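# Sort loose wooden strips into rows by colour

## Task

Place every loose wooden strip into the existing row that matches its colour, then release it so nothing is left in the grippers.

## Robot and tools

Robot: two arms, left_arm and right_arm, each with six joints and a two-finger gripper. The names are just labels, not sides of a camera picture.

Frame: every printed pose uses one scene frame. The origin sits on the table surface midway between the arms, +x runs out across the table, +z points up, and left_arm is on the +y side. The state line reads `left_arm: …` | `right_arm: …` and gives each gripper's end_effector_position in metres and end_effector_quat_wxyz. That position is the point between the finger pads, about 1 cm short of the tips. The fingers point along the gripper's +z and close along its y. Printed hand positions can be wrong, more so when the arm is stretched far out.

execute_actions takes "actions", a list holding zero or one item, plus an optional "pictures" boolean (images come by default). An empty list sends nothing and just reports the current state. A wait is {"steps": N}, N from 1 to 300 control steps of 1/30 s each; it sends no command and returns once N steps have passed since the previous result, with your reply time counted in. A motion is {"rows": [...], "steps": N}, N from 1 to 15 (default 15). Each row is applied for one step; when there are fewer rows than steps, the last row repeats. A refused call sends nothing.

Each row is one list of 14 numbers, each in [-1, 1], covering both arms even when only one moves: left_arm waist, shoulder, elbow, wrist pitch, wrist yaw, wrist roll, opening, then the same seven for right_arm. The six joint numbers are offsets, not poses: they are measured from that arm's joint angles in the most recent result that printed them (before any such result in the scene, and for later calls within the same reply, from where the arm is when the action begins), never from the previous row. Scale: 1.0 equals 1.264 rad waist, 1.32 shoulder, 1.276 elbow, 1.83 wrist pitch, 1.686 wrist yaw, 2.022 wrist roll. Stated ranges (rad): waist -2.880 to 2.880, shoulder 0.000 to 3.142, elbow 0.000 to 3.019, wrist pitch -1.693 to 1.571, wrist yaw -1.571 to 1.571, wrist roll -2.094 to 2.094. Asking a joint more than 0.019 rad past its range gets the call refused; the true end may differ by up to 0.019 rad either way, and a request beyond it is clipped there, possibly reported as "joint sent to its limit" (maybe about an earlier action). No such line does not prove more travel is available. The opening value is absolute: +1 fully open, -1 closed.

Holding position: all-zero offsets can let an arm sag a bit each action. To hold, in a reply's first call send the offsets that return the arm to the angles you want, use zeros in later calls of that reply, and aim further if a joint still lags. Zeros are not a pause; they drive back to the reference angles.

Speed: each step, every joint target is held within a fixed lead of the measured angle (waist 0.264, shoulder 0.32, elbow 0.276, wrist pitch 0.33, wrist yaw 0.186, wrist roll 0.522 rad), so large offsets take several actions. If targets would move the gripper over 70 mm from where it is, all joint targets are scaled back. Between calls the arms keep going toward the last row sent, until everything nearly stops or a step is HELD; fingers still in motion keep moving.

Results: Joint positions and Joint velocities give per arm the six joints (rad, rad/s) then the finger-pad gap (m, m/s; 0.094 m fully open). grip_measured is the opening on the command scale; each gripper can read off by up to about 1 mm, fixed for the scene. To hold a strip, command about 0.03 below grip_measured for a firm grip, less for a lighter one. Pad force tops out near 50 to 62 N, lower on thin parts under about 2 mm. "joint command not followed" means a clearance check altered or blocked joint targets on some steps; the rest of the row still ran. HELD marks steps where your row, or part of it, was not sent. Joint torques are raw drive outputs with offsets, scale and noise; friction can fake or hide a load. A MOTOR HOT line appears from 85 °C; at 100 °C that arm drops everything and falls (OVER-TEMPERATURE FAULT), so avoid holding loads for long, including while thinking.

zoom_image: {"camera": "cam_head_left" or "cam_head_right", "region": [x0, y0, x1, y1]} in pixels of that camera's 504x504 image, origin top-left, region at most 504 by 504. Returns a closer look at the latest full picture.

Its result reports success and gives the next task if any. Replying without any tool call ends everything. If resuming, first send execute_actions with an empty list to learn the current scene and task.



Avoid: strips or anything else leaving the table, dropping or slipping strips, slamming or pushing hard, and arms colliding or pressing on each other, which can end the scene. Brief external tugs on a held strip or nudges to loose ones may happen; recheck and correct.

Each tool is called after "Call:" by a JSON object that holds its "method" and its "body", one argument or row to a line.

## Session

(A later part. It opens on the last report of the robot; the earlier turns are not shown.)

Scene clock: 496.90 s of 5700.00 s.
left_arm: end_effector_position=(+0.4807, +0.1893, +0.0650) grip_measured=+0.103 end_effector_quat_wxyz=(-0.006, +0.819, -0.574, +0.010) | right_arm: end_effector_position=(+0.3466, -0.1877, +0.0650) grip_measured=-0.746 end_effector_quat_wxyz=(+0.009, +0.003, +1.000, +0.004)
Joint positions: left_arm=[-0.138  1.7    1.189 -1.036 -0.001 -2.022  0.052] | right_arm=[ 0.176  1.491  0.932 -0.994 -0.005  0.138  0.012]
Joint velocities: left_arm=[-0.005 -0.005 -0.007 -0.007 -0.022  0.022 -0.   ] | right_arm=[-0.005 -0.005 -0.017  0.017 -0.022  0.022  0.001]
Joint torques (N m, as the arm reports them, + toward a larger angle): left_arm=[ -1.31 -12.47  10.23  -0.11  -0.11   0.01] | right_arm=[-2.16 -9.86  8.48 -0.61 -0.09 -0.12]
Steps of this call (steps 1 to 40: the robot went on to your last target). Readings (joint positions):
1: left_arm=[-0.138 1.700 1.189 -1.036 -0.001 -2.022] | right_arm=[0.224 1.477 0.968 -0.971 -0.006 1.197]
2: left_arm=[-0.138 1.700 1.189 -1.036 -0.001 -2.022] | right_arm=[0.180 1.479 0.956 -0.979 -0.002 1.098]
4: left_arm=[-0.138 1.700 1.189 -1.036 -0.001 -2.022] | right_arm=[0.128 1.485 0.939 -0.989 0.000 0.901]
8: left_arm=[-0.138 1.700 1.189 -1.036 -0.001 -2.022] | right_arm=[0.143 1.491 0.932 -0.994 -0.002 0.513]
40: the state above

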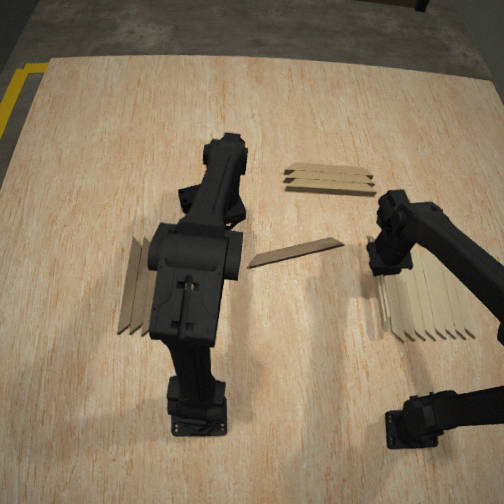

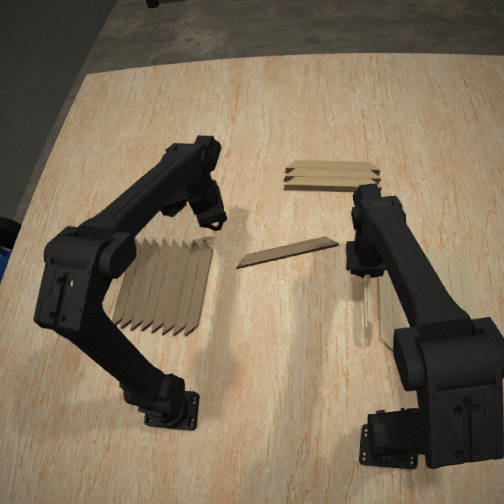

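Call:
{"method": "execute_actions", "body": {
  "actions": [
    {"rows": [[-0.05, -0.02, -0.01, -0.01, 0, -0.034, 0.5, 0, 0.01, -0.012, 0.015, 0, 0, -0.78],[-0.1, -0.03, -0.015, -0.015, 0, -0.034, 0.5, 0, 0.018, -0.022, 0.03, 0, 0, -0.78],[-0.15, -0.04, -0.02, -0.02, 0, -0.034, 0.5, 0, 0.026, -0.032, 0.04, 0, 0, -0.78],[-0.2, -0.04, -0.023, -0.022, 0, -0.034, 0.5, 0, 0.032, -0.04, 0.05, 0, 0, -0.78],[-0.25, -0.04, -0.023, -0.022, 0, -0.034, 0.5, 0, 0.038, -0.047, 0.058, 0, 0, -0.78],[-0.29, -0.04, -0.023, -0.022, 0, -0.034, 0.5, 0, 0.042, -0.052, 0.063, 0, 0, -0.78],[-0.318, -0.04, -0.023, -0.022, 0, -0.034, 0.5, 0, 0.045, -0.056, 0.066, 0, 0, -0.78]], "steps": 15}
  ],
  "pictures": false
}}

Call:
{"method": "execute_actions", "body": {
  "actions": [
    {"steps": 20}
  ]
}}

Scene clock: 556.37 s of 5700.00 s.
left_arm: end_effector_position=(+0.4001, -0.0046, +0.0690) grip_measured=+0.497 end_effector_quat_wxyz=(+0.001, +0.688, -0.725, +0.000) | right_arm: end_effector_position=(+0.3353, -0.1892, +0.0224) grip_measured=-0.746 end_effector_quat_wxyz=(-0.003, +0.003, +1.000, +0.002)
Joint positions: left_arm=[-0.585  1.676  1.17  -1.065  0.003 -2.07   0.07 ] | right_arm=[ 0.176  1.551  0.865 -0.89  -0.005  0.137  0.012]
Joint velocities: left_arm=[-0.005 -0.083 -0.037 -0.027 -0.007  0.066 -0.   ] | right_arm=[-0.005  0.005  0.012  0.002  0.007 -0.037 -0.002]
Joint torques (N m, as the arm reports them, + toward a larger angle): left_arm=[  2.51 -13.81   8.17  -0.47  -0.29  -0.16] | right_arm=[-2.07 -9.65  7.37  0.38 -0.05 -0.01]
joint sent to its limit (left arm) — the command would take joint 6 (wrist roll) past its lower limit, so that joint was sent only as far as its limit.
Steps of this call (steps 1 to 15: the robot went on to your last target; steps 16 to 90: nothing new was sent; then 55.97 s passed at rest; steps 91 to 105: all 15 steps of this action). Readings (joint positions):
91: left_arm=[-0.141 1.700 1.189 -1.037 -0.002 -2.030] | right_arm=[0.176 1.491 0.931 -0.992 -0.005 0.137]
92: left_arm=[-0.151 1.698 1.188 -1.041 -0.004 -2.039] | right_arm=[0.176 1.492 0.928 -0.984 -0.005 0.137]
94: left_arm=[-0.197 1.693 1.181 -1.050 -0.005 -2.048] | right_arm=[0.176 1.497 0.914 -0.951 -0.005 0.137]
98: left_arm=[-0.362 1.690 1.178 -1.055 -0.005 -2.054] | right_arm=[0.176 1.532 0.878 -0.901 -0.005 0.137]
105: the state above

Scene clock: 557.03 s of 5700.00 s.
left_arm: end_effector_position=(+0.4089, +0.0117, +0.0711) grip_measured=+0.497 end_effector_quat_wxyz=(-0.000, +0.704, -0.710, +0.001) | right_arm: end_effector_position=(+0.3353, -0.1892, +0.0224) grip_measured=-0.746 end_effector_quat_wxyz=(-0.003, +0.003, +1.000, +0.002)
Joint positions: left_arm=[-0.547  1.67   1.168 -1.067  0.    -2.075  0.07 ] | right_arm=[ 0.176  1.551  0.865 -0.89  -0.005  0.137  0.012]
Joint velocities: left_arm=[-0.005 -0.015 -0.002 -0.012 -0.154 -0.022  0.001] | right_arm=[ 0.005 -0.005  0.002 -0.012 -0.007 -0.037  0.   ]
Joint torques (N m, as the arm reports them, + toward a larger angle): left_arm=[ -0.73 -13.72   8.13  -0.5   -0.18  -0.15] | right_arm=[-2.12 -9.74  7.37  0.39 -0.04  0.  ]
joint sent to its limit (left arm) — the command would take joint 6 (wrist roll) past its lower limit, so that joint was sent only as far as its limit.
Steps of this call (steps 1 to 20: the robot went on to your last target). Readings (joint positions):
1: left_arm=[-0.584 1.673 1.169 -1.066 0.003 -2.071] | right_arm=[0.176 1.551 0.865 -0.890 -0.005 0.137]
2: left_arm=[-0.578 1.672 1.168 -1.066 0.003 -2.072] | right_arm=[0.176 1.551 0.865 -0.890 -0.005 0.137]
4: left_arm=[-0.564 1.670 1.168 -1.067 0.002 -2.073] | right_arm=[0.176 1.551 0.865 -0.890 -0.005 0.137]
8: left_arm=[-0.547 1.670 1.168 -1.067 0.000 -2.074] | right_arm=[0.176 1.551 0.865 -0.890 -0.005 0.137]
20: the state above

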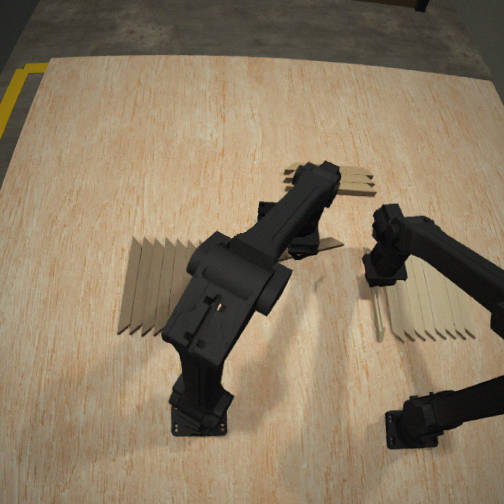

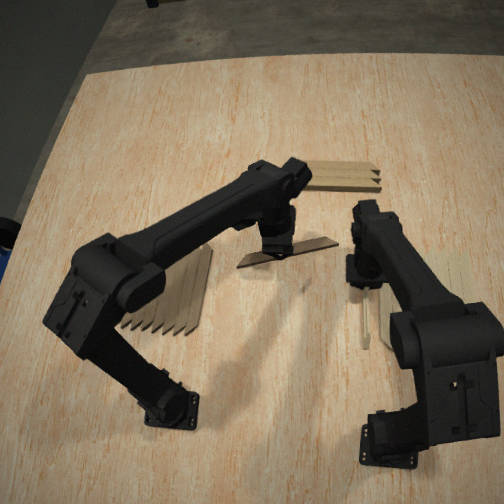

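Call:
{"method": "zoom_image", "body": {
  "camera": "cam_head_left",
  "region": [320, 200, 500, 360]
}}

Call:
{"method": "zoom_image", "body": {
  "camera": "cam_head_right",
  "region": [210, 180, 410, 360]
}}

Region (320, 200, 500, 360) of cam_head_left's 504x504 image, scaled by 2.800, with more detail than that image has.

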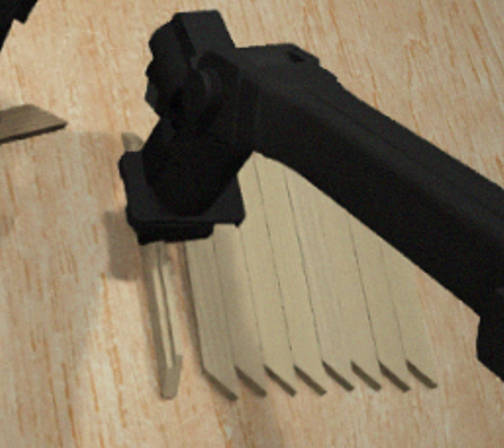

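Region (210, 180, 410, 360) of cam_head_right's 504x504 image, scaled by 2.520, with more detail than that image has; it fills the top 454 rows of this view, and the rest is white.

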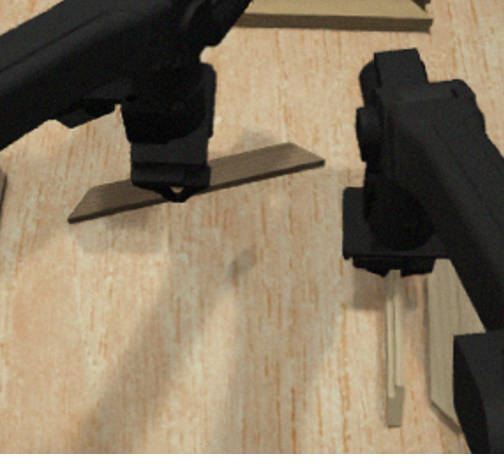

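Call:
{"method": "execute_actions", "body": {
  "actions": [
    {"rows": [[0, 0.01, -0.008, 0.015, 0, 0, 0.5, 0, 0, 0, 0, 0, 0, -0.36],[0, 0.018, -0.015, 0.028, 0, 0, 0.5, 0, 0, 0, 0, 0, 0, -0.36],[0, 0.026, -0.021, 0.04, 0, 0, 0.5, 0, 0, 0, 0, 0, 0, -0.36],[0, 0.033, -0.027, 0.05, 0, 0, 0.5, 0, 0, 0, 0, 0, 0, -0.36],[0, 0.039, -0.032, 0.057, 0, 0, 0.5, 0, 0, 0, 0, 0, 0, -0.36],[0, 0.044, -0.036, 0.062, 0, 0, 0.5, 0, 0, 0, 0, 0, 0, -0.36],[0, 0.046, -0.036, 0.062, 0, 0, 0.5, 0, -0.02, 0, 0, 0, 0, -0.36],[0, 0.046, -0.036, 0.062, 0, 0, 0.5, 0, -0.03, 0, 0, 0, 0, -0.36],[0, 0.046, -0.036, 0.062, 0, 0, 0.5, 0, -0.04, 0, 0, 0, 0, -0.36],[0, 0.046, -0.036, 0.062, 0, 0, 0.5, 0, -0.047, 0, 0, 0, 0, -0.36]], "steps": 15}
  ],
  "pictures": false
}}

Call:
{"method": "execute_actions", "body": {
  "actions": [
    {"steps": 20}
  ]
}}

Call:
{"method": "zoom_image", "body": {
  "camera": "cam_head_right",
  "region": [210, 180, 410, 360]
}}

Scene clock: 614.77 s of 5700.00 s.
left_arm: end_effector_position=(+0.4098, +0.0111, +0.0321) grip_measured=+0.497 end_effector_quat_wxyz=(-0.000, +0.704, -0.710, +0.002) | right_arm: end_effector_position=(+0.3408, -0.1885, +0.0426) grip_measured=-0.361 end_effector_quat_wxyz=(+0.025, +0.003, +1.000, +0.006)
Joint positions: left_arm=[-0.547  1.727  1.125 -0.966  0.    -2.075  0.07 ] | right_arm=[ 0.176  1.495  0.865 -0.89  -0.005  0.137  0.03 ]
Joint velocities: left_arm=[-0.005 -0.005  0.007  0.007  0.037 -0.022  0.001] | right_arm=[-0.015 -0.132  0.007  0.012  0.051  0.066  0.001]
Joint torques (N m, as the arm reports them, + toward a larger angle): left_arm=[ -1.26 -11.93   8.16   0.41  -0.11   0.  ] | right_arm=[-2.19 -9.13  8.24 -0.09 -0.04 -0.01]
joint sent to its limit (left arm) — the command would take joint 6 (wrist roll) past its lower limit, so that joint was sent only as far as its limit.
Steps of this call (steps 1 to 15: the robot went on to your last target; steps 16 to 90: nothing new was sent; then 54.23 s passed at rest; steps 91 to 105: all 15 steps of this action). Readings (joint positions):
91: left_arm=[-0.547 1.670 1.168 -1.064 0.000 -2.075] | right_arm=[0.176 1.551 0.865 -0.890 -0.005 0.137]
92: left_arm=[-0.547 1.670 1.166 -1.054 0.000 -2.075] | right_arm=[0.176 1.551 0.865 -0.890 -0.005 0.137]
94: left_arm=[-0.547 1.672 1.158 -1.021 0.000 -2.075] | right_arm=[0.176 1.551 0.865 -0.890 -0.005 0.137]
98: left_arm=[-0.547 1.698 1.137 -0.971 0.000 -2.075] | right_arm=[0.176 1.548 0.865 -0.890 -0.005 0.137]
105: the state above

Scene clock: 615.43 s of 5700.00 s.
left_arm: end_effector_position=(+0.4103, +0.0109, +0.0321) grip_measured=+0.497 end_effector_quat_wxyz=(-0.001, +0.704, -0.710, +0.003) | right_arm: end_effector_position=(+0.3411, -0.1884, +0.0441) grip_measured=-0.361 end_effector_quat_wxyz=(+0.027, +0.003, +1.000, +0.006)
Joint positions: left_arm=[-0.547  1.727  1.125 -0.964  0.    -2.075  0.07 ] | right_arm=[ 0.176  1.491  0.865 -0.89  -0.005  0.137  0.03 ]
Joint velocities: left_arm=[ 0.005  0.005  0.002  0.002 -0.007  0.037  0.   ] | right_arm=[-0.015 -0.005 -0.007 -0.002 -0.022  0.051 -0.002]
Joint torques (N m, as the arm reports them, + toward a larger angle): left_arm=[ -1.25 -12.21   8.19   0.26  -0.11   0.  ] | right_arm=[-2.17 -9.32  8.38 -0.08 -0.04  0.  ]
Steps of this call (steps 1 to 15: the robot went on to your last target; steps 16 to 20: nothing new was sent). Readings (joint positions):
1: left_arm=[-0.547 1.727 1.125 -0.965 0.000 -2.075] | right_arm=[0.176 1.492 0.865 -0.890 -0.005 0.137]
2: left_arm=[-0.547 1.727 1.125 -0.965 0.000 -2.075] | right_arm=[0.176 1.491 0.865 -0.890 -0.005 0.137]
4: left_arm=[-0.547 1.727 1.125 -0.965 0.000 -2.075] | right_arm=[0.176 1.491 0.865 -0.890 -0.005 0.137]
8: left_arm=[-0.547 1.727 1.125 -0.964 0.000 -2.075] | right_arm=[0.176 1.491 0.865 -0.890 -0.005 0.137]
20: the state above
All arms were judged still, so your last target was given up. Only a new action makes them travel on or press farther. Fingers that are still opening or closing keep moving.

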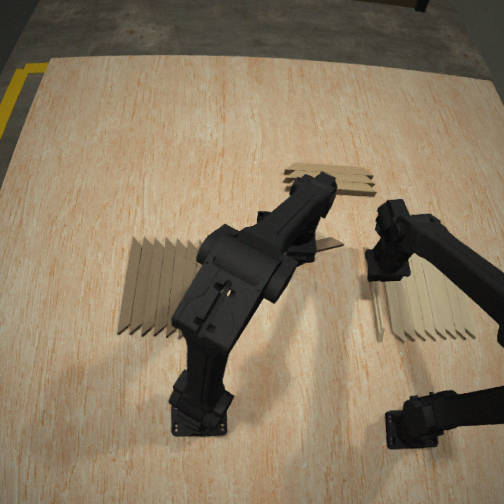

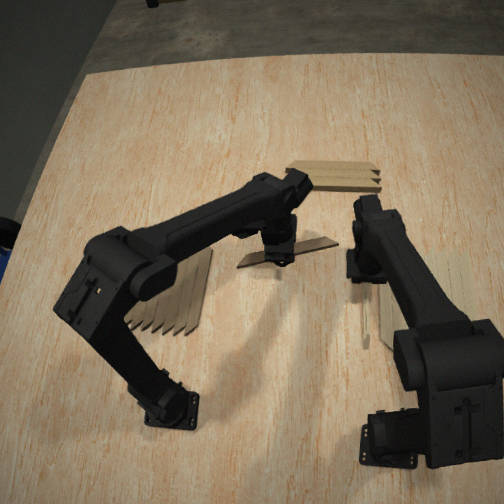

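Region (210, 180, 410, 360) of cam_head_right's 504x504 image, scaled by 2.520, with more detail than that image has; it fills the top 454 rows of this view, and the rest is white.

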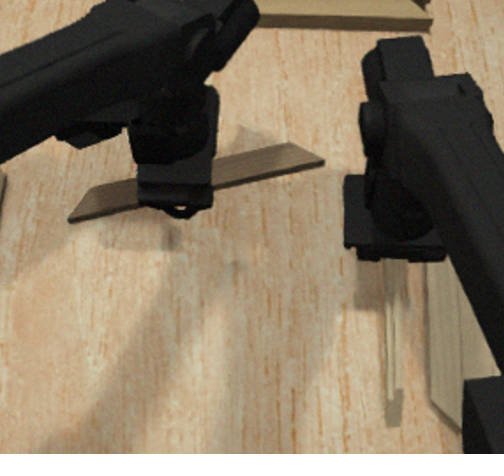

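Call:
{"method": "execute_actions", "body": {
  "actions": [
    {"rows": [[0, 0.012, 0.005, 0, 0, 0, 0.5, 0, 0, 0, 0, 0, 0, 1],[0, 0.018, 0.005, 0, 0, 0, 0.5, 0, 0, 0, 0, 0, 0, 1],[0, 0.023, 0.005, 0, 0, 0, 0.5, 0, 0, 0, 0, 0, 0, 1],[0, 0.023, 0.005, 0, 0, 0, 0.5, 0, 0, 0, 0, 0, 0, 1],[0, 0.023, 0.005, 0, 0, 0, 0.5, 0, 0.01, 0, 0, 0, 0, 1],[0, 0.023, 0.005, 0, 0, 0, 0.5, 0, 0.018, 0, 0, 0, 0, 1]], "steps": 15}
  ],
  "pictures": false
}}

Call:
{"method": "execute_actions", "body": {
  "actions": [
    {"steps": 10}
  ],
  "pictures": false
}}

Scene clock: 635.63 s of 5700.00 s.
left_arm: end_effector_position=(+0.4090, +0.0116, +0.0257) grip_measured=+0.497 end_effector_quat_wxyz=(+0.001, +0.704, -0.710, -0.004) | right_arm: end_effector_position=(+0.3396, -0.1886, +0.0379) grip_measured=+1.000 end_effector_quat_wxyz=(+0.018, +0.003, +1.000, +0.005)
Joint positions: left_arm=[-0.547  1.741  1.125 -0.964  0.    -2.075  0.07 ] | right_arm=[ 0.176  1.508  0.865 -0.89  -0.005  0.137  0.094]
Joint velocities: left_arm=[-0.005 -0.005  0.012 -0.012  0.022 -0.022 -0.001] | right_arm=[-0.005 -0.005 -0.022 -0.002  0.022  0.022  0.   ]
Joint torques (N m, as the arm reports them, + toward a larger angle): left_arm=[ -1.21 -11.15   8.94  -0.18  -0.1    0.  ] | right_arm=[-2.13 -8.9   8.11 -0.19 -0.05  0.  ]
Steps of this call (steps 1 to 90: nothing new was sent; then 16.70 s passed at rest; steps 91 to 105: all 15 steps of this action). Readings (joint positions):
91: left_arm=[-0.547 1.727 1.125 -0.964 0.000 -2.075] | right_arm=[0.176 1.491 0.865 -0.890 -0.005 0.137]
92: left_arm=[-0.547 1.727 1.125 -0.964 0.000 -2.075] | right_arm=[0.176 1.491 0.865 -0.890 -0.005 0.137]
94: left_arm=[-0.547 1.729 1.125 -0.964 0.000 -2.075] | right_arm=[0.176 1.491 0.865 -0.890 -0.005 0.137]
98: left_arm=[-0.547 1.738 1.125 -0.964 0.000 -2.075] | right_arm=[0.176 1.497 0.865 -0.890 -0.005 0.137]
105: the state above

Scene clock: 635.97 s of 5700.00 s.
left_arm: end_effector_position=(+0.4090, +0.0116, +0.0257) grip_measured=+0.497 end_effector_quat_wxyz=(+0.001, +0.704, -0.710, -0.004) | right_arm: end_effector_position=(+0.3396, -0.1886, +0.0379) grip_measured=+1.000 end_effector_quat_wxyz=(+0.018, +0.003, +1.000, +0.005)
Joint positions: left_arm=[-0.547  1.741  1.125 -0.964  0.    -2.075  0.07 ] | right_arm=[ 0.176  1.508  0.865 -0.89  -0.005  0.137  0.094]
Joint velocities: left_arm=[-0.005  0.005  0.007 -0.002  0.007 -0.051  0.001] | right_arm=[-0.005  0.005 -0.007 -0.022 -0.037  0.007  0.   ]
Joint torques (N m, as the arm reports them, + toward a larger angle): left_arm=[ -1.17 -11.33   8.97  -0.16  -0.1    0.  ] | right_arm=[-2.12 -8.73  8.15 -0.08 -0.04 -0.01]
Steps of this call (steps 1 to 10: the robot went on to your last target). Readings (joint positions):
1: left_arm=[-0.547 1.741 1.125 -0.964 0.000 -2.075] | right_arm=[0.176 1.508 0.865 -0.890 -0.005 0.137]
2: left_arm=[-0.547 1.741 1.125 -0.964 0.000 -2.075] | right_arm=[0.176 1.508 0.865 -0.890 -0.005 0.137]
4: left_arm=[-0.547 1.741 1.125 -0.964 0.000 -2.075] | right_arm=[0.176 1.508 0.865 -0.890 -0.005 0.137]
8: left_arm=[-0.547 1.741 1.125 -0.964 0.000 -2.075] | right_arm=[0.176 1.508 0.865 -0.890 -0.005 0.137]
10: the state above

Call:
{"method": "execute_actions", "body": {
  "actions": [
    {"rows": [[0, 0.012, 0.005, 0, 0, 0, 0.5, 0.015, 0, 0, 0, 0, 0.01, 1],[0, 0.018, 0.005, 0, 0, 0, 0.5, 0.03, 0, 0, 0, 0, 0.02, 1],[0, 0.023, 0.005, 0, 0, 0, 0.5, 0.045, 0, 0, 0, 0, 0.03, 1],[0, 0.023, 0.005, 0, 0, 0, 0.5, 0.06, 0, 0, 0, 0, 0.04, 1],[0, 0.023, 0.005, 0, 0, 0, 0.5, 0.07, 0, 0, 0, 0, 0.045, 1],[0, 0.023, 0.005, 0, 0, 0, 0.5, 0.08, 0, 0, 0, 0, 0.05, 1],[0, 0.023, 0.005, 0, 0, 0, 0.5, 0.09, 0, 0, 0, 0, 0.056, 1],[0, 0.023, 0.005, 0, 0, 0, 0.5, 0.1, 0, 0, 0, 0, 0.062, 1],[0, 0.023, 0.005, 0, 0, 0, 0.5, 0.108, 0, 0, 0, 0, 0.068, 1],[0, 0.023, 0.005, 0, 0, 0, 0.5, 0.116, 0, 0, 0, 0, 0.073, 1],[0, 0.023, 0.005, 0, 0, 0, 0.5, 0.124, 0, 0, 0, 0, 0.078, 1],[0, 0.023, 0.005, 0, 0, 0, 0.5, 0.13, 0, 0, 0, 0, 0.081, 1]], "steps": 15}
  ],
  "pictures": false
}}

Call:
{"method": "execute_actions", "body": {
  "actions": [
    {"steps": 15}
  ]
}}

Call:
{"method": "zoom_image", "body": {
  "camera": "cam_head_right",
  "region": [210, 180, 410, 360]
}}

Call:
{"method": "zoom_image", "body": {
  "camera": "cam_head_left",
  "region": [300, 200, 480, 360]
}}

Scene clock: 652.17 s of 5700.00 s.
left_arm: end_effector_position=(+0.4076, +0.0124, +0.0193) grip_measured=+0.497 end_effector_quat_wxyz=(+0.003, +0.704, -0.710, -0.011) | right_arm: end_effector_position=(+0.3260, -0.1266, +0.0379) grip_measured=+1.000 end_effector_quat_wxyz=(+0.017, -0.014, +1.000, +0.007)
Joint positions: left_arm=[-0.547  1.756  1.125 -0.964  0.    -2.075  0.07 ] | right_arm=[ 0.343  1.508  0.865 -0.89  -0.004  0.269  0.094]
Joint velocities: left_arm=[-0.015 -0.005  0.007 -0.007  0.007  0.022 -0.003] | right_arm=[ 0.034 -0.005 -0.002  0.017  0.007  0.125  0.   ]
Joint torques (N m, as the arm reports them, + toward a larger angle): left_arm=[ -1.25 -11.42   8.82  -0.2   -0.11  -0.01] | right_arm=[-2.2  -9.47  8.07 -0.09 -0.06  0.1 ]
Steps of this call (steps 1 to 15: the robot went on to your last target; steps 16 to 90: nothing new was sent; then 12.70 s passed at rest; steps 91 to 105: all 15 steps of this action). Readings (joint positions):
91: left_arm=[-0.547 1.741 1.125 -0.964 0.000 -2.075] | right_arm=[0.177 1.508 0.865 -0.890 -0.005 0.139]
92: left_arm=[-0.547 1.742 1.125 -0.964 0.000 -2.075] | right_arm=[0.180 1.508 0.865 -0.890 -0.005 0.144]
94: left_arm=[-0.547 1.744 1.125 -0.964 0.000 -2.075] | right_arm=[0.198 1.508 0.865 -0.890 -0.004 0.163]
98: left_arm=[-0.547 1.753 1.125 -0.964 0.000 -2.075] | right_arm=[0.269 1.508 0.865 -0.890 -0.004 0.207]
105: the state above

Scene clock: 652.67 s of 5700.00 s.
left_arm: end_effector_position=(+0.4076, +0.0124, +0.0193) grip_measured=+0.497 end_effector_quat_wxyz=(+0.003, +0.704, -0.710, -0.011) | right_arm: end_effector_position=(+0.3260, -0.1265, +0.0379) grip_measured=+1.000 end_effector_quat_wxyz=(+0.017, -0.004, +1.000, +0.008)
Joint positions: left_arm=[-0.547  1.756  1.125 -0.964  0.    -2.075  0.07 ] | right_arm=[ 0.344  1.508  0.865 -0.89  -0.004  0.29   0.094]
Joint velocities: left_arm=[ 0.005 -0.015  0.022  0.002 -0.007 -0.007 -0.001] | right_arm=[-0.015 -0.015  0.017 -0.017 -0.022  0.066  0.   ]
Joint torques (N m, as the arm reports them, + toward a larger angle): left_arm=[ -1.25 -11.52   8.83  -0.18  -0.11   0.  ] | right_arm=[-2.34 -9.32  8.09 -0.14 -0.06  0.07]
Steps of this call (steps 1 to 15: the robot went on to your last target). Readings (joint positions):
1: left_arm=[-0.547 1.756 1.125 -0.964 0.000 -2.075] | right_arm=[0.344 1.508 0.865 -0.890 -0.004 0.274]
2: left_arm=[-0.547 1.756 1.125 -0.964 0.000 -2.075] | right_arm=[0.344 1.508 0.865 -0.890 -0.004 0.277]
4: left_arm=[-0.547 1.756 1.125 -0.964 0.000 -2.075] | right_arm=[0.344 1.508 0.865 -0.890 -0.004 0.282]
8: left_arm=[-0.547 1.756 1.125 -0.964 0.000 -2.075] | right_arm=[0.344 1.508 0.865 -0.890 -0.004 0.288]
15: the state above

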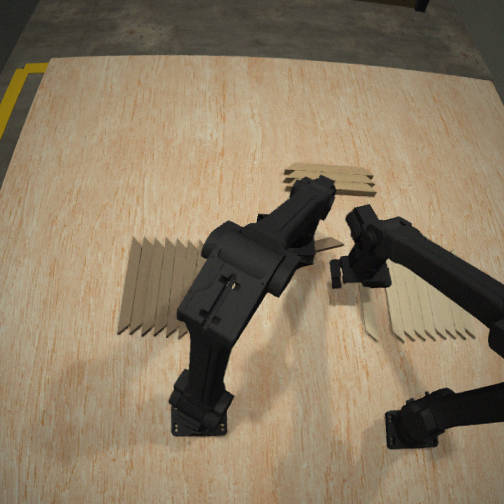

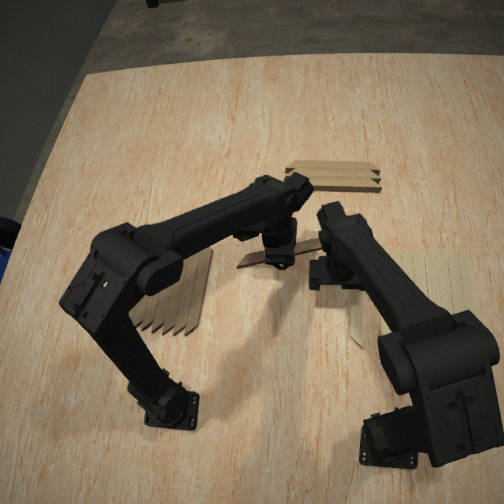

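Region (210, 180, 410, 360) of cam_head_right's 504x504 image, scaled by 2.520, with more detail than that image has; it fills the top 454 rows of this view, and the rest is white.

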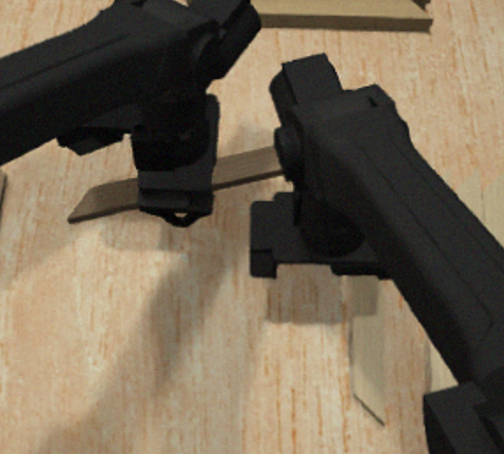

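Region (300, 200, 480, 360) of cam_head_left's 504x504 image, scaled by 2.800, with more detail than that image has.

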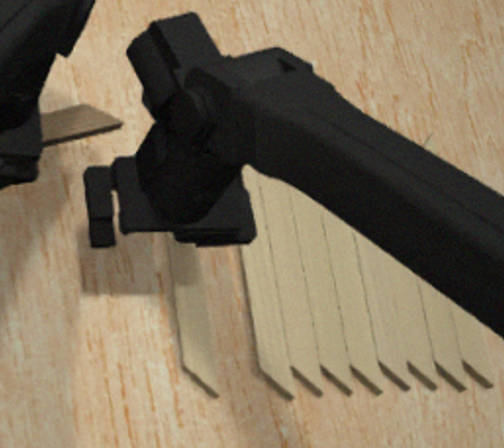

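Call:
{"method": "execute_actions", "body": {
  "actions": [
    {"rows": [[0, 0, 0.005, 0, 0, 0, 0.3, 0, 0, 0, 0, 0, -0.777, 1],[0, 0, 0.005, 0, 0, 0, 0.2, 0, 0, 0, 0, 0, -0.777, 1],[0, 0, 0.005, 0, 0, 0, 0.1, 0, 0, 0, 0, 0, -0.777, 1],[0, 0, 0.005, 0, 0, 0, 0.0, 0, 0, 0, 0, 0, -0.777, 1],[0, 0, 0.005, 0, 0, 0, -0.1, 0, 0, 0, 0, 0, -0.777, 1],[0, 0, 0.005, 0, 0, 0, -0.17, 0, 0, 0, 0, 0, -0.777, 1],[0, 0, 0.005, 0, 0, 0, -0.24, 0, 0, 0, 0, 0, -0.777, 1],[0, 0, 0.005, 0, 0, 0, -0.3, 0, 0, 0, 0, 0, -0.777, 1],[0, 0, 0.005, 0, 0, 0, -0.36, 0, 0, 0, 0, 0, -0.777, 1],[0, 0, 0.005, 0, 0, 0, -0.42, 0, 0, 0, 0, 0, -0.777, 1],[0, 0, 0.005, 0, 0, 0, -0.48, 0, 0, 0, 0, 0, -0.777, 1],[0, 0, 0.005, 0, 0, 0, -0.54, 0, 0, 0, 0, 0, -0.777, 1]], "steps": 15}
  ],
  "pictures": false
}}

Call:
{"method": "execute_actions", "body": {
  "actions": [
    {"steps": 20}
  ]
}}

Call:
{"method": "zoom_image", "body": {
  "camera": "cam_head_right",
  "region": [210, 180, 410, 360]
}}

Scene clock: 675.67 s of 5700.00 s.
left_arm: end_effector_position=(+0.4076, +0.0124, +0.0193) grip_measured=-0.418 end_effector_quat_wxyz=(+0.003, +0.704, -0.710, -0.011) | right_arm: end_effector_position=(+0.3260, -0.1266, +0.0379) grip_measured=+1.000 end_effector_quat_wxyz=(+0.018, -0.633, +0.774, -0.005)
Joint positions: left_arm=[-0.547  1.756  1.125 -0.964  0.    -2.075  0.027] | right_arm=[ 0.344  1.508  0.865 -0.89  -0.004 -1.072  0.094]
Joint velocities: left_arm=[-0.005 -0.005  0.022  0.007 -0.007 -0.022 -0.001] | right_arm=[-0.005  0.005  0.012 -0.002 -0.051 -1.267  0.   ]
Joint torques (N m, as the arm reports them, + toward a larger angle): left_arm=[ -1.2  -12.57   8.81  -0.19  -0.1    0.  ] | right_arm=[-2.21 -9.39  8.14 -0.14 -0.14 -0.09]
Steps of this call (steps 1 to 15: the robot went on to your last target; steps 16 to 90: nothing new was sent; then 19.50 s passed at rest; steps 91 to 105: all 15 steps of this action). Readings (joint positions):
91: left_arm=[-0.547 1.756 1.125 -0.964 0.000 -2.075] | right_arm=[0.344 1.508 0.865 -0.890 -0.004 0.209]
92: left_arm=[-0.547 1.756 1.125 -0.964 0.000 -2.075] | right_arm=[0.344 1.508 0.865 -0.890 -0.004 0.109]
94: left_arm=[-0.547 1.756 1.125 -0.964 0.000 -2.075] | right_arm=[0.344 1.508 0.865 -0.890 -0.004 -0.090]
98: left_arm=[-0.547 1.756 1.125 -0.964 0.000 -2.075] | right_arm=[0.344 1.508 0.865 -0.890 -0.004 -0.487]
105: the state above

Scene clock: 676.33 s of 5700.00 s.
left_arm: end_effector_position=(+0.4076, +0.0124, +0.0193) grip_measured=-0.418 end_effector_quat_wxyz=(+0.003, +0.704, -0.710, -0.011) | right_arm: end_effector_position=(+0.3260, -0.1266, +0.0379) grip_measured=+1.000 end_effector_quat_wxyz=(-0.017, +0.706, -0.708, +0.007)
Joint positions: left_arm=[-0.547  1.756  1.125 -0.964  0.    -2.075  0.027] | right_arm=[ 0.344  1.508  0.865 -0.89  -0.004 -1.268  0.094]
Joint velocities: left_arm=[ 0.005 -0.005  0.002 -0.007 -0.022  0.022 -0.002] | right_arm=[-0.024 -0.015 -0.012  0.002 -0.007 -0.022  0.   ]
Joint torques (N m, as the arm reports them, + toward a larger angle): left_arm=[ -1.22 -12.52   8.82  -0.16  -0.11   0.  ] | right_arm=[-2.07 -9.25  8.08 -0.16 -0.15 -0.07]
Steps of this call (steps 1 to 20: the robot went on to your last target). Readings (joint positions):
1: left_arm=[-0.547 1.756 1.125 -0.964 0.000 -2.075] | right_arm=[0.344 1.508 0.865 -0.890 -0.004 -1.112]
2: left_arm=[-0.547 1.756 1.125 -0.964 0.000 -2.075] | right_arm=[0.344 1.508 0.865 -0.890 -0.004 -1.144]
4: left_arm=[-0.547 1.756 1.125 -0.964 0.000 -2.075] | right_arm=[0.344 1.508 0.865 -0.890 -0.004 -1.190]
8: left_arm=[-0.547 1.756 1.125 -0.964 0.000 -2.075] | right_arm=[0.344 1.508 0.865 -0.890 -0.004 -1.238]
20: the state above

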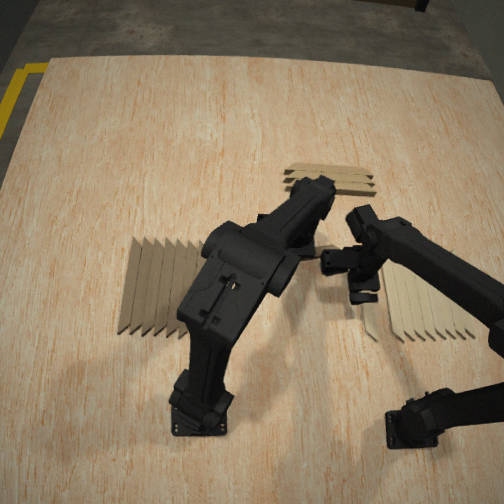

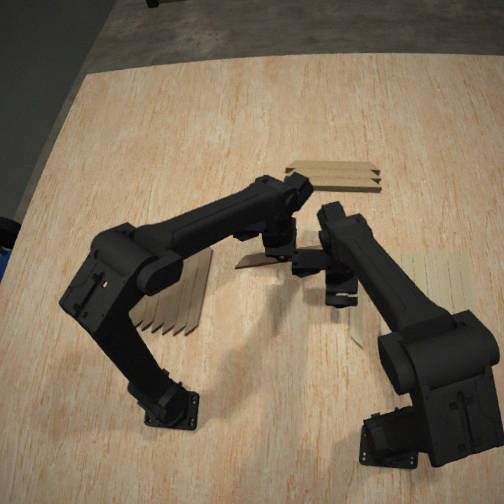

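Region (210, 180, 410, 360) of cam_head_right's 504x504 image, scaled by 2.520, with more detail than that image has; it fills the top 454 rows of this view, and the rest is white.

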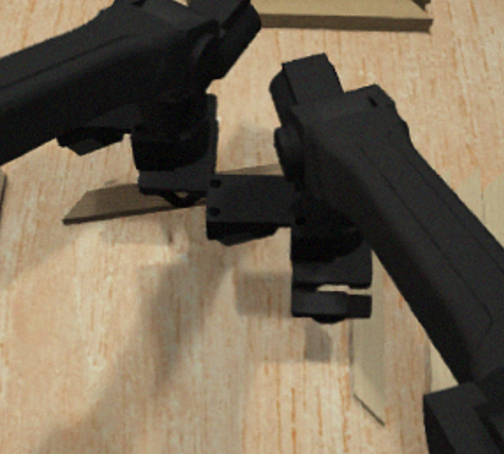

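Call:
{"method": "execute_actions", "body": {
  "actions": [
    {"rows": [[0, 0, 0.005, 0, 0, 0, -0.46, 0, 0.015, 0, 0, 0, 0, 1],[0, 0, 0.005, 0, 0, 0, -0.46, 0, 0.025, 0, 0, 0, 0, 1],[0, 0, 0.005, 0, 0, 0, -0.46, 0, 0.033, 0, 0, 0, 0, 1],[0, 0, 0.005, 0, 0, 0, -0.46, 0, 0.038, 0, 0, 0, 0, 1]], "steps": 15}
  ],
  "pictures": false
}}

Scene clock: 710.37 s of 5700.00 s.
left_arm: end_effector_position=(+0.4076, +0.0124, +0.0193) grip_measured=-0.418 end_effector_quat_wxyz=(+0.003, +0.704, -0.710, -0.011) | right_arm: end_effector_position=(+0.3211, -0.1281, +0.0198) grip_measured=+1.000 end_effector_quat_wxyz=(+0.005, +0.706, -0.708, -0.005)
Joint positions: left_arm=[-0.547  1.756  1.125 -0.964  0.    -2.075  0.027] | right_arm=[ 0.344  1.559  0.865 -0.89  -0.004 -1.271  0.094]
Joint velocities: left_arm=[ 0.005 -0.015 -0.007 -0.007 -0.022 -0.037 -0.001] | right_arm=[-0.005 -0.005  0.017 -0.007 -0.095  0.007  0.   ]
Joint torques (N m, as the arm reports them, + toward a larger angle): left_arm=[ -1.25 -12.5    8.83  -0.16  -0.11  -0.01] | right_arm=[-2.18 -9.91  7.58 -0.23 -0.15  0.  ]
Steps of this call (steps 1 to 15: the robot went on to your last target; steps 16 to 90: nothing new was sent; then 30.53 s passed at rest; steps 91 to 105: all 15 steps of this action). Readings (joint positions):
91: left_arm=[-0.547 1.756 1.125 -0.964 0.000 -2.075] | right_arm=[0.344 1.509 0.865 -0.890 -0.004 -1.271]
92: left_arm=[-0.547 1.756 1.125 -0.964 0.000 -2.075] | right_arm=[0.344 1.511 0.865 -0.890 -0.004 -1.271]
94: left_arm=[-0.547 1.756 1.125 -0.964 0.000 -2.075] | right_arm=[0.344 1.522 0.865 -0.890 -0.004 -1.271]
98: left_arm=[-0.547 1.756 1.125 -0.964 0.000 -2.075] | right_arm=[0.344 1.552 0.865 -0.890 -0.004 -1.271]
105: the state above

Call:
{"method": "execute_actions", "body": {
  "actions": [
    {"rows": [[0, 0, 0.005, 0, 0, 0, -0.46, -0.012, 0, 0, 0, 0, -0.008, 1],[0, 0, 0.005, 0, 0, 0, -0.46, -0.024, 0, 0, 0, 0, -0.016, 1],[0, 0, 0.005, 0, 0, 0, -0.46, -0.036, 0, 0, 0, 0, -0.024, 1],[0, 0, 0.005, 0, 0, 0, -0.46, -0.047, 0, 0, 0, 0, -0.031, 1],[0, 0, 0.005, 0, 0, 0, -0.46, -0.058, 0, 0, 0, 0, -0.038, 1],[0, 0, 0.005, 0, 0, 0, -0.46, -0.068, 0, 0, 0, 0, -0.045, 1],[0, 0, 0.005, 0, 0, 0, -0.46, -0.078, 0, 0, 0, 0, -0.051, 1],[0, 0, 0.005, 0, 0, 0, -0.46, -0.088, 0, 0, 0, 0, -0.057, 1],[0, 0, 0.005, 0, 0, 0, -0.46, -0.097, 0, 0, 0, 0, -0.063, 1],[0, 0, 0.005, 0, 0, 0, -0.46, -0.105, 0, 0, 0, 0, -0.068, 1],[0, 0, 0.005, 0, 0, 0, -0.46, -0.112, 0, 0, 0, 0, -0.073, 1],[0, 0, 0.005, 0, 0, 0, -0.46, -0.118, 0, 0, 0, 0, -0.077, 1],[0, 0, 0.005, 0, 0, 0, -0.46, -0.123, 0, 0, 0, 0, -0.08, 1]], "steps": 15}
  ],
  "pictures": false
}}

Call:
{"method": "execute_actions", "body": {
  "actions": [
    {"steps": 15}
  ]
}}

Call:
{"method": "zoom_image", "body": {
  "camera": "cam_head_left",
  "region": [300, 200, 480, 360]
}}

Scene clock: 729.10 s of 5700.00 s.
left_arm: end_effector_position=(+0.4076, +0.0124, +0.0193) grip_measured=-0.418 end_effector_quat_wxyz=(+0.003, +0.704, -0.710, -0.011) | right_arm: end_effector_position=(+0.3338, -0.1843, +0.0198) grip_measured=+1.000 end_effector_quat_wxyz=(+0.004, +0.697, -0.717, -0.006)
Joint positions: left_arm=[-0.547  1.756  1.125 -0.964  0.    -2.075  0.027] | right_arm=[ 0.19   1.559  0.865 -0.89  -0.005 -1.398  0.094]
Joint velocities: left_arm=[-0.005 -0.005  0.002  0.012  0.007  0.022  0.001] | right_arm=[-0.083  0.005 -0.012 -0.007  0.051 -0.125  0.   ]
Joint torques (N m, as the arm reports them, + toward a larger angle): left_arm=[ -1.25 -12.61   8.83  -0.19  -0.11   0.  ] | right_arm=[-1.95 -9.68  7.59 -0.26 -0.1  -0.08]
Steps of this call (steps 1 to 15: the robot went on to your last target; steps 16 to 90: nothing new was sent; then 15.23 s passed at rest; steps 91 to 105: all 15 steps of this action). Readings (joint positions):
91: left_arm=[-0.547 1.756 1.125 -0.964 0.000 -2.075] | right_arm=[0.343 1.559 0.865 -0.890 -0.004 -1.272]
92: left_arm=[-0.547 1.756 1.125 -0.964 0.000 -2.075] | right_arm=[0.341 1.559 0.865 -0.890 -0.004 -1.276]
94: left_arm=[-0.547 1.756 1.125 -0.964 0.000 -2.075] | right_arm=[0.328 1.559 0.865 -0.890 -0.004 -1.290]
98: left_arm=[-0.547 1.756 1.125 -0.964 0.000 -2.075] | right_arm=[0.269 1.559 0.865 -0.890 -0.005 -1.331]
105: the state above

Scene clock: 729.60 s of 5700.00 s.
left_arm: end_effector_position=(+0.4076, +0.0124, +0.0193) grip_measured=-0.418 end_effector_quat_wxyz=(+0.003, +0.704, -0.710, -0.011) | right_arm: end_effector_position=(+0.3339, -0.1848, +0.0198) grip_measured=+1.000 end_effector_quat_wxyz=(+0.004, +0.705, -0.709, -0.006)
Joint positions: left_arm=[-0.547  1.756  1.125 -0.964  0.    -2.075  0.027] | right_arm=[ 0.188  1.559  0.865 -0.89  -0.005 -1.422  0.094]
Joint velocities: left_arm=[-0.015  0.005  0.007  0.002 -0.066  0.022  0.   ] | right_arm=[ 0.005 -0.005 -0.022 -0.007  0.051  0.007  0.   ]
Joint torques (N m, as the arm reports them, + toward a larger angle): left_arm=[ -1.25 -12.54   8.84  -0.2   -0.11   0.  ] | right_arm=[-2.15 -9.51  7.59 -0.26 -0.11 -0.12]
Steps of this call (steps 1 to 15: the robot went on to your last target). Readings (joint positions):
1: left_arm=[-0.547 1.756 1.125 -0.964 0.000 -2.075] | right_arm=[0.188 1.559 0.865 -0.890 -0.005 -1.404]
2: left_arm=[-0.547 1.756 1.125 -0.964 0.000 -2.075] | right_arm=[0.188 1.559 0.865 -0.890 -0.005 -1.408]
4: left_arm=[-0.547 1.756 1.125 -0.964 0.000 -2.075] | right_arm=[0.188 1.559 0.865 -0.890 -0.005 -1.413]
8: left_arm=[-0.547 1.756 1.125 -0.964 0.000 -2.075] | right_arm=[0.188 1.559 0.865 -0.890 -0.005 -1.419]
15: the state above

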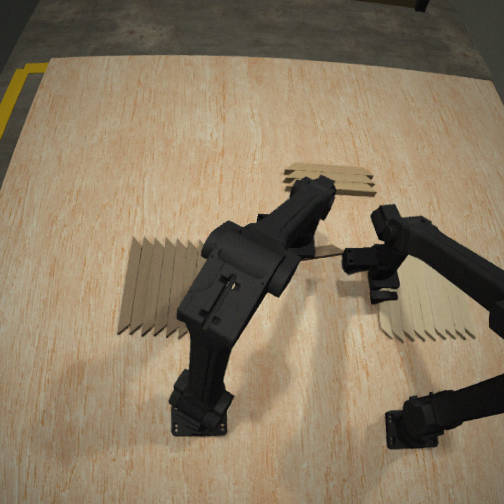

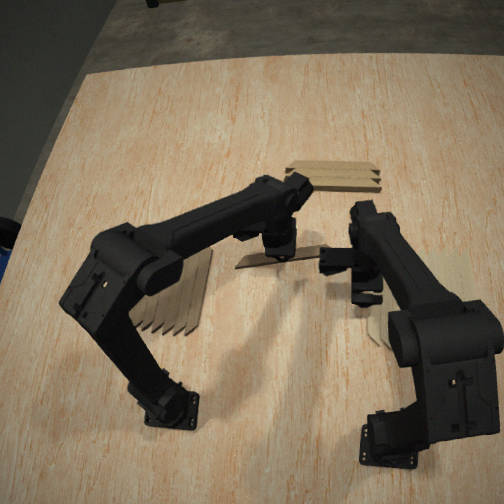

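Region (300, 200, 480, 360) of cam_head_left's 504x504 image, scaled by 2.800, with more detail than that image has.

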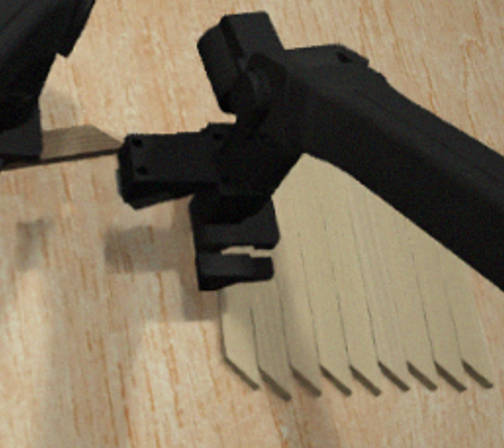

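Call:
{"method": "execute_actions", "body": {
  "actions": [
    {"rows": [[0, -0.03, 0.005, 0, 0, 0, -0.46, 0.015, 0, 0, 0, 0, 0, 1],[0, -0.05, 0.005, 0, 0, 0, -0.46, 0.02, 0, 0, 0, 0, 0, 1],[0, -0.07, 0.005, 0, 0, 0, -0.46, 0.02, 0, 0.03, 0, 0, 0, 1],[0, -0.09, 0.005, 0, 0, 0, -0.46, 0.02, 0, 0.06, 0, 0, 0, 1],[0, -0.11, 0.005, 0, 0, 0, -0.46, 0.02, 0, 0.09, -0.01, 0, 0, 1],[0, -0.13, 0, 0, 0, 0, -0.46, 0.02, 0, 0.12, -0.02, 0, 0, 1],[0.02, -0.15, -0.03, 0, 0, 0.15, -0.46, 0.02, 0.02, 0.15, -0.03, 0, 0, 0],[0.05, -0.17, -0.06, 0, 0, 0.3, -0.46, 0.01, 0.04, 0.18, -0.04, 0, 0, -1],[0.08, -0.19, -0.09, 0, 0, 0.45, -0.46, 0.0, 0.06, 0.21, -0.05, 0, 0, -1],[0.11, -0.21, -0.12, -0.005, 0, 0.6, -0.46, -0.01, 0.08, 0.24, -0.06, 0, -0.01, -1],[0.14, -0.23, -0.15, -0.01, 0, 0.75, -0.46, -0.02, 0.1, 0.27, -0.07, 0, -0.02, -1],[0.17, -0.245, -0.17, -0.015, 0, 0.9, -0.46, -0.03, 0.125, 0.3, -0.08, 0, -0.03, -1],[0.19, -0.255, -0.19, -0.02, 0, 0.954, -0.46, -0.04, 0.15, 0.325, -0.09, 0, -0.036, -1],[0.2, -0.255, -0.205, -0.02, 0, 0.954, -0.46, -0.048, 0.17, 0.345, -0.097, 0, -0.036, -1],[0.207, -0.255, -0.212, -0.02, 0, 0.954, -0.46, -0.051, 0.185, 0.355, -0.097, 0, -0.036, -1]], "steps": 15}
  ],
  "pictures": false
}}

Call:
{"method": "execute_actions", "body": {
  "actions": [
    {"steps": 40}
  ]
}}

Scene clock: 777.37 s of 5700.00 s.
left_arm: end_effector_position=(+0.3717, +0.1283, +0.0865) grip_measured=-0.417 end_effector_quat_wxyz=(+0.030, -0.469, +0.882, -0.030) | right_arm: end_effector_position=(+0.4676, -0.1802, +0.0762) grip_measured=-0.985 end_effector_quat_wxyz=(-0.031, +0.708, -0.705, +0.022)
Joint positions: left_arm=[-0.327  1.405  0.903 -0.984 -0.    -1.271  0.027] | right_arm=[ 0.16   1.73   1.262 -1.026 -0.005 -1.459  0.001]
Joint velocities: left_arm=[ 1.158 -0.308 -0.681 -0.173 -0.022  2.747  0.001] | right_arm=[-0.366  0.767  0.906 -0.203 -0.037 -0.183 -0.011]
Joint torques (N m, as the arm reports them, + toward a larger angle): left_arm=[-3.59 -6.22  8.63 -0.1   0.03  0.12] | right_arm=[ -3.3  -12.4    8.99  -0.94  -0.16  -0.1 ]
Steps of this call (steps 1 to 15: the robot went on to your last target; steps 16 to 90: nothing new was sent; then 44.27 s passed at rest; steps 91 to 105: all 15 steps of this action). Readings (joint positions):
91: left_arm=[-0.547 1.755 1.125 -0.964 0.000 -2.075] | right_arm=[0.189 1.559 0.865 -0.890 -0.005 -1.422]
92: left_arm=[-0.547 1.752 1.125 -0.964 0.000 -2.075] | right_arm=[0.191 1.559 0.865 -0.890 -0.005 -1.422]
94: left_arm=[-0.547 1.735 1.125 -0.964 0.000 -2.075] | right_arm=[0.198 1.559 0.867 -0.890 -0.005 -1.422]
98: left_arm=[-0.542 1.636 1.107 -0.962 0.001 -1.935] | right_arm=[0.207 1.572 0.947 -0.927 -0.005 -1.422]
105: the state above

Scene clock: 778.70 s of 5700.00 s.
left_arm: end_effector_position=(+0.3514, +0.1551, +0.0654) grip_measured=-0.415 end_effector_quat_wxyz=(+0.005, +0.039, +0.999, -0.000) | right_arm: end_effector_position=(+0.4734, -0.2021, +0.0469) grip_measured=-0.990 end_effector_quat_wxyz=(-0.003, +0.702, -0.713, -0.001)
Joint positions: left_arm=[-0.271  1.414  0.851 -0.997 -0.002 -0.159  0.027] | right_arm=[ 0.116  1.816  1.299 -1.051 -0.005 -1.484  0.   ]
Joint velocities: left_arm=[-0.024 -0.005  0.012  0.007 -0.037  0.037 -0.001] | right_arm=[ 0.005 -0.005 -0.002 -0.012 -0.051 -0.007 -0.   ]
Joint torques (N m, as the arm reports them, + toward a larger angle): left_arm=[-2.29 -7.9   9.19 -0.13  0.05  0.14] | right_arm=[ -1.5  -16.56  10.54  -0.78  -0.15  -0.09]
Steps of this call (steps 1 to 40: the robot went on to your last target). Readings (joint positions):
1: left_arm=[-0.293 1.399 0.882 -0.990 -0.003 -1.172] | right_arm=[0.148 1.754 1.286 -1.030 -0.005 -1.464]
2: left_arm=[-0.271 1.400 0.868 -0.994 -0.004 -1.075] | right_arm=[0.137 1.772 1.298 -1.030 -0.005 -1.467]
4: left_arm=[-0.260 1.408 0.852 -0.997 -0.004 -0.879] | right_arm=[0.121 1.797 1.299 -1.038 -0.005 -1.473]
8: left_arm=[-0.270 1.414 0.851 -0.997 -0.002 -0.498] | right_arm=[0.115 1.817 1.299 -1.050 -0.005 -1.480]
40: the state above

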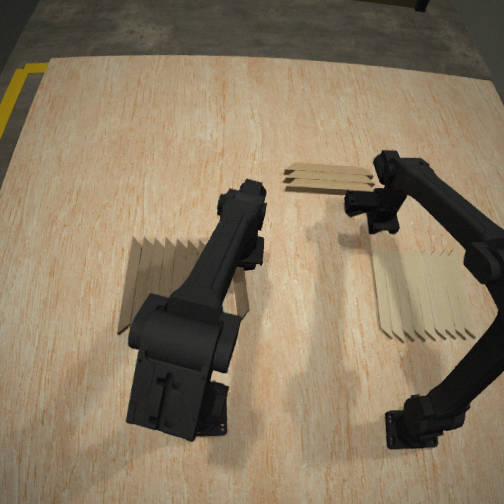

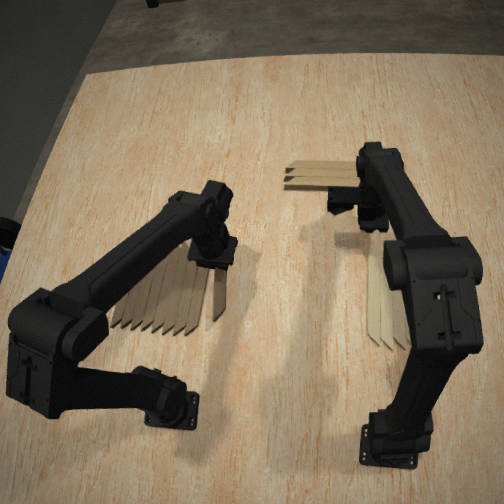

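Call:
{"method": "zoom_image", "body": {
  "camera": "cam_head_right",
  "region": [90, 190, 290, 360]
}}

Call:
{"method": "zoom_image", "body": {
  "camera": "cam_head_left",
  "region": [320, 180, 500, 360]
}}

Call:
{"method": "zoom_image", "body": {
  "camera": "cam_head_left",
  "region": [110, 190, 310, 360]
}}

Region (90, 190, 290, 360) of cam_head_right's 504x504 image, scaled by 2.520, with more detail than that image has; it fills the top 428 rows of this view, and the rest is white.

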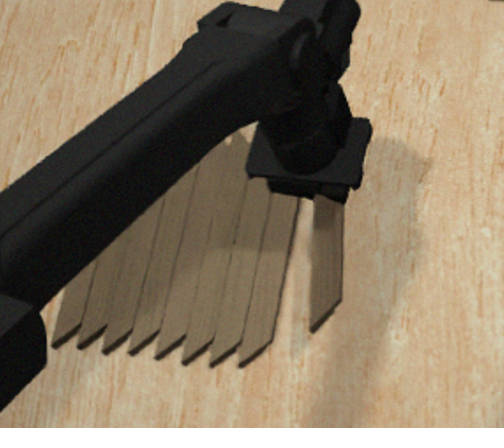

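Region (320, 180, 500, 360) of cam_head_left's 504x504 image, scaled by 2.800, with more detail than that image has.

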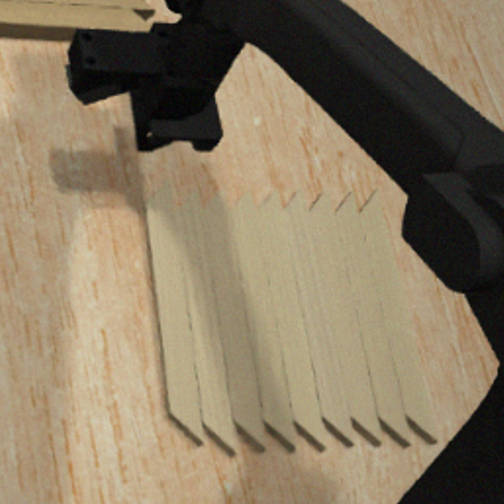

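Region (110, 190, 310, 360) of cam_head_left's 504x504 image, scaled by 2.520, with more detail than that image has; it fills the top 428 rows of this view, and the rest is white.

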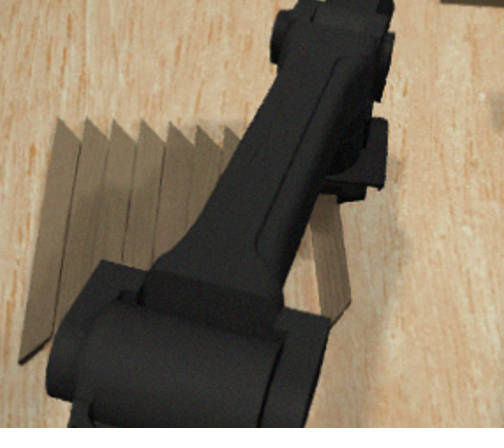

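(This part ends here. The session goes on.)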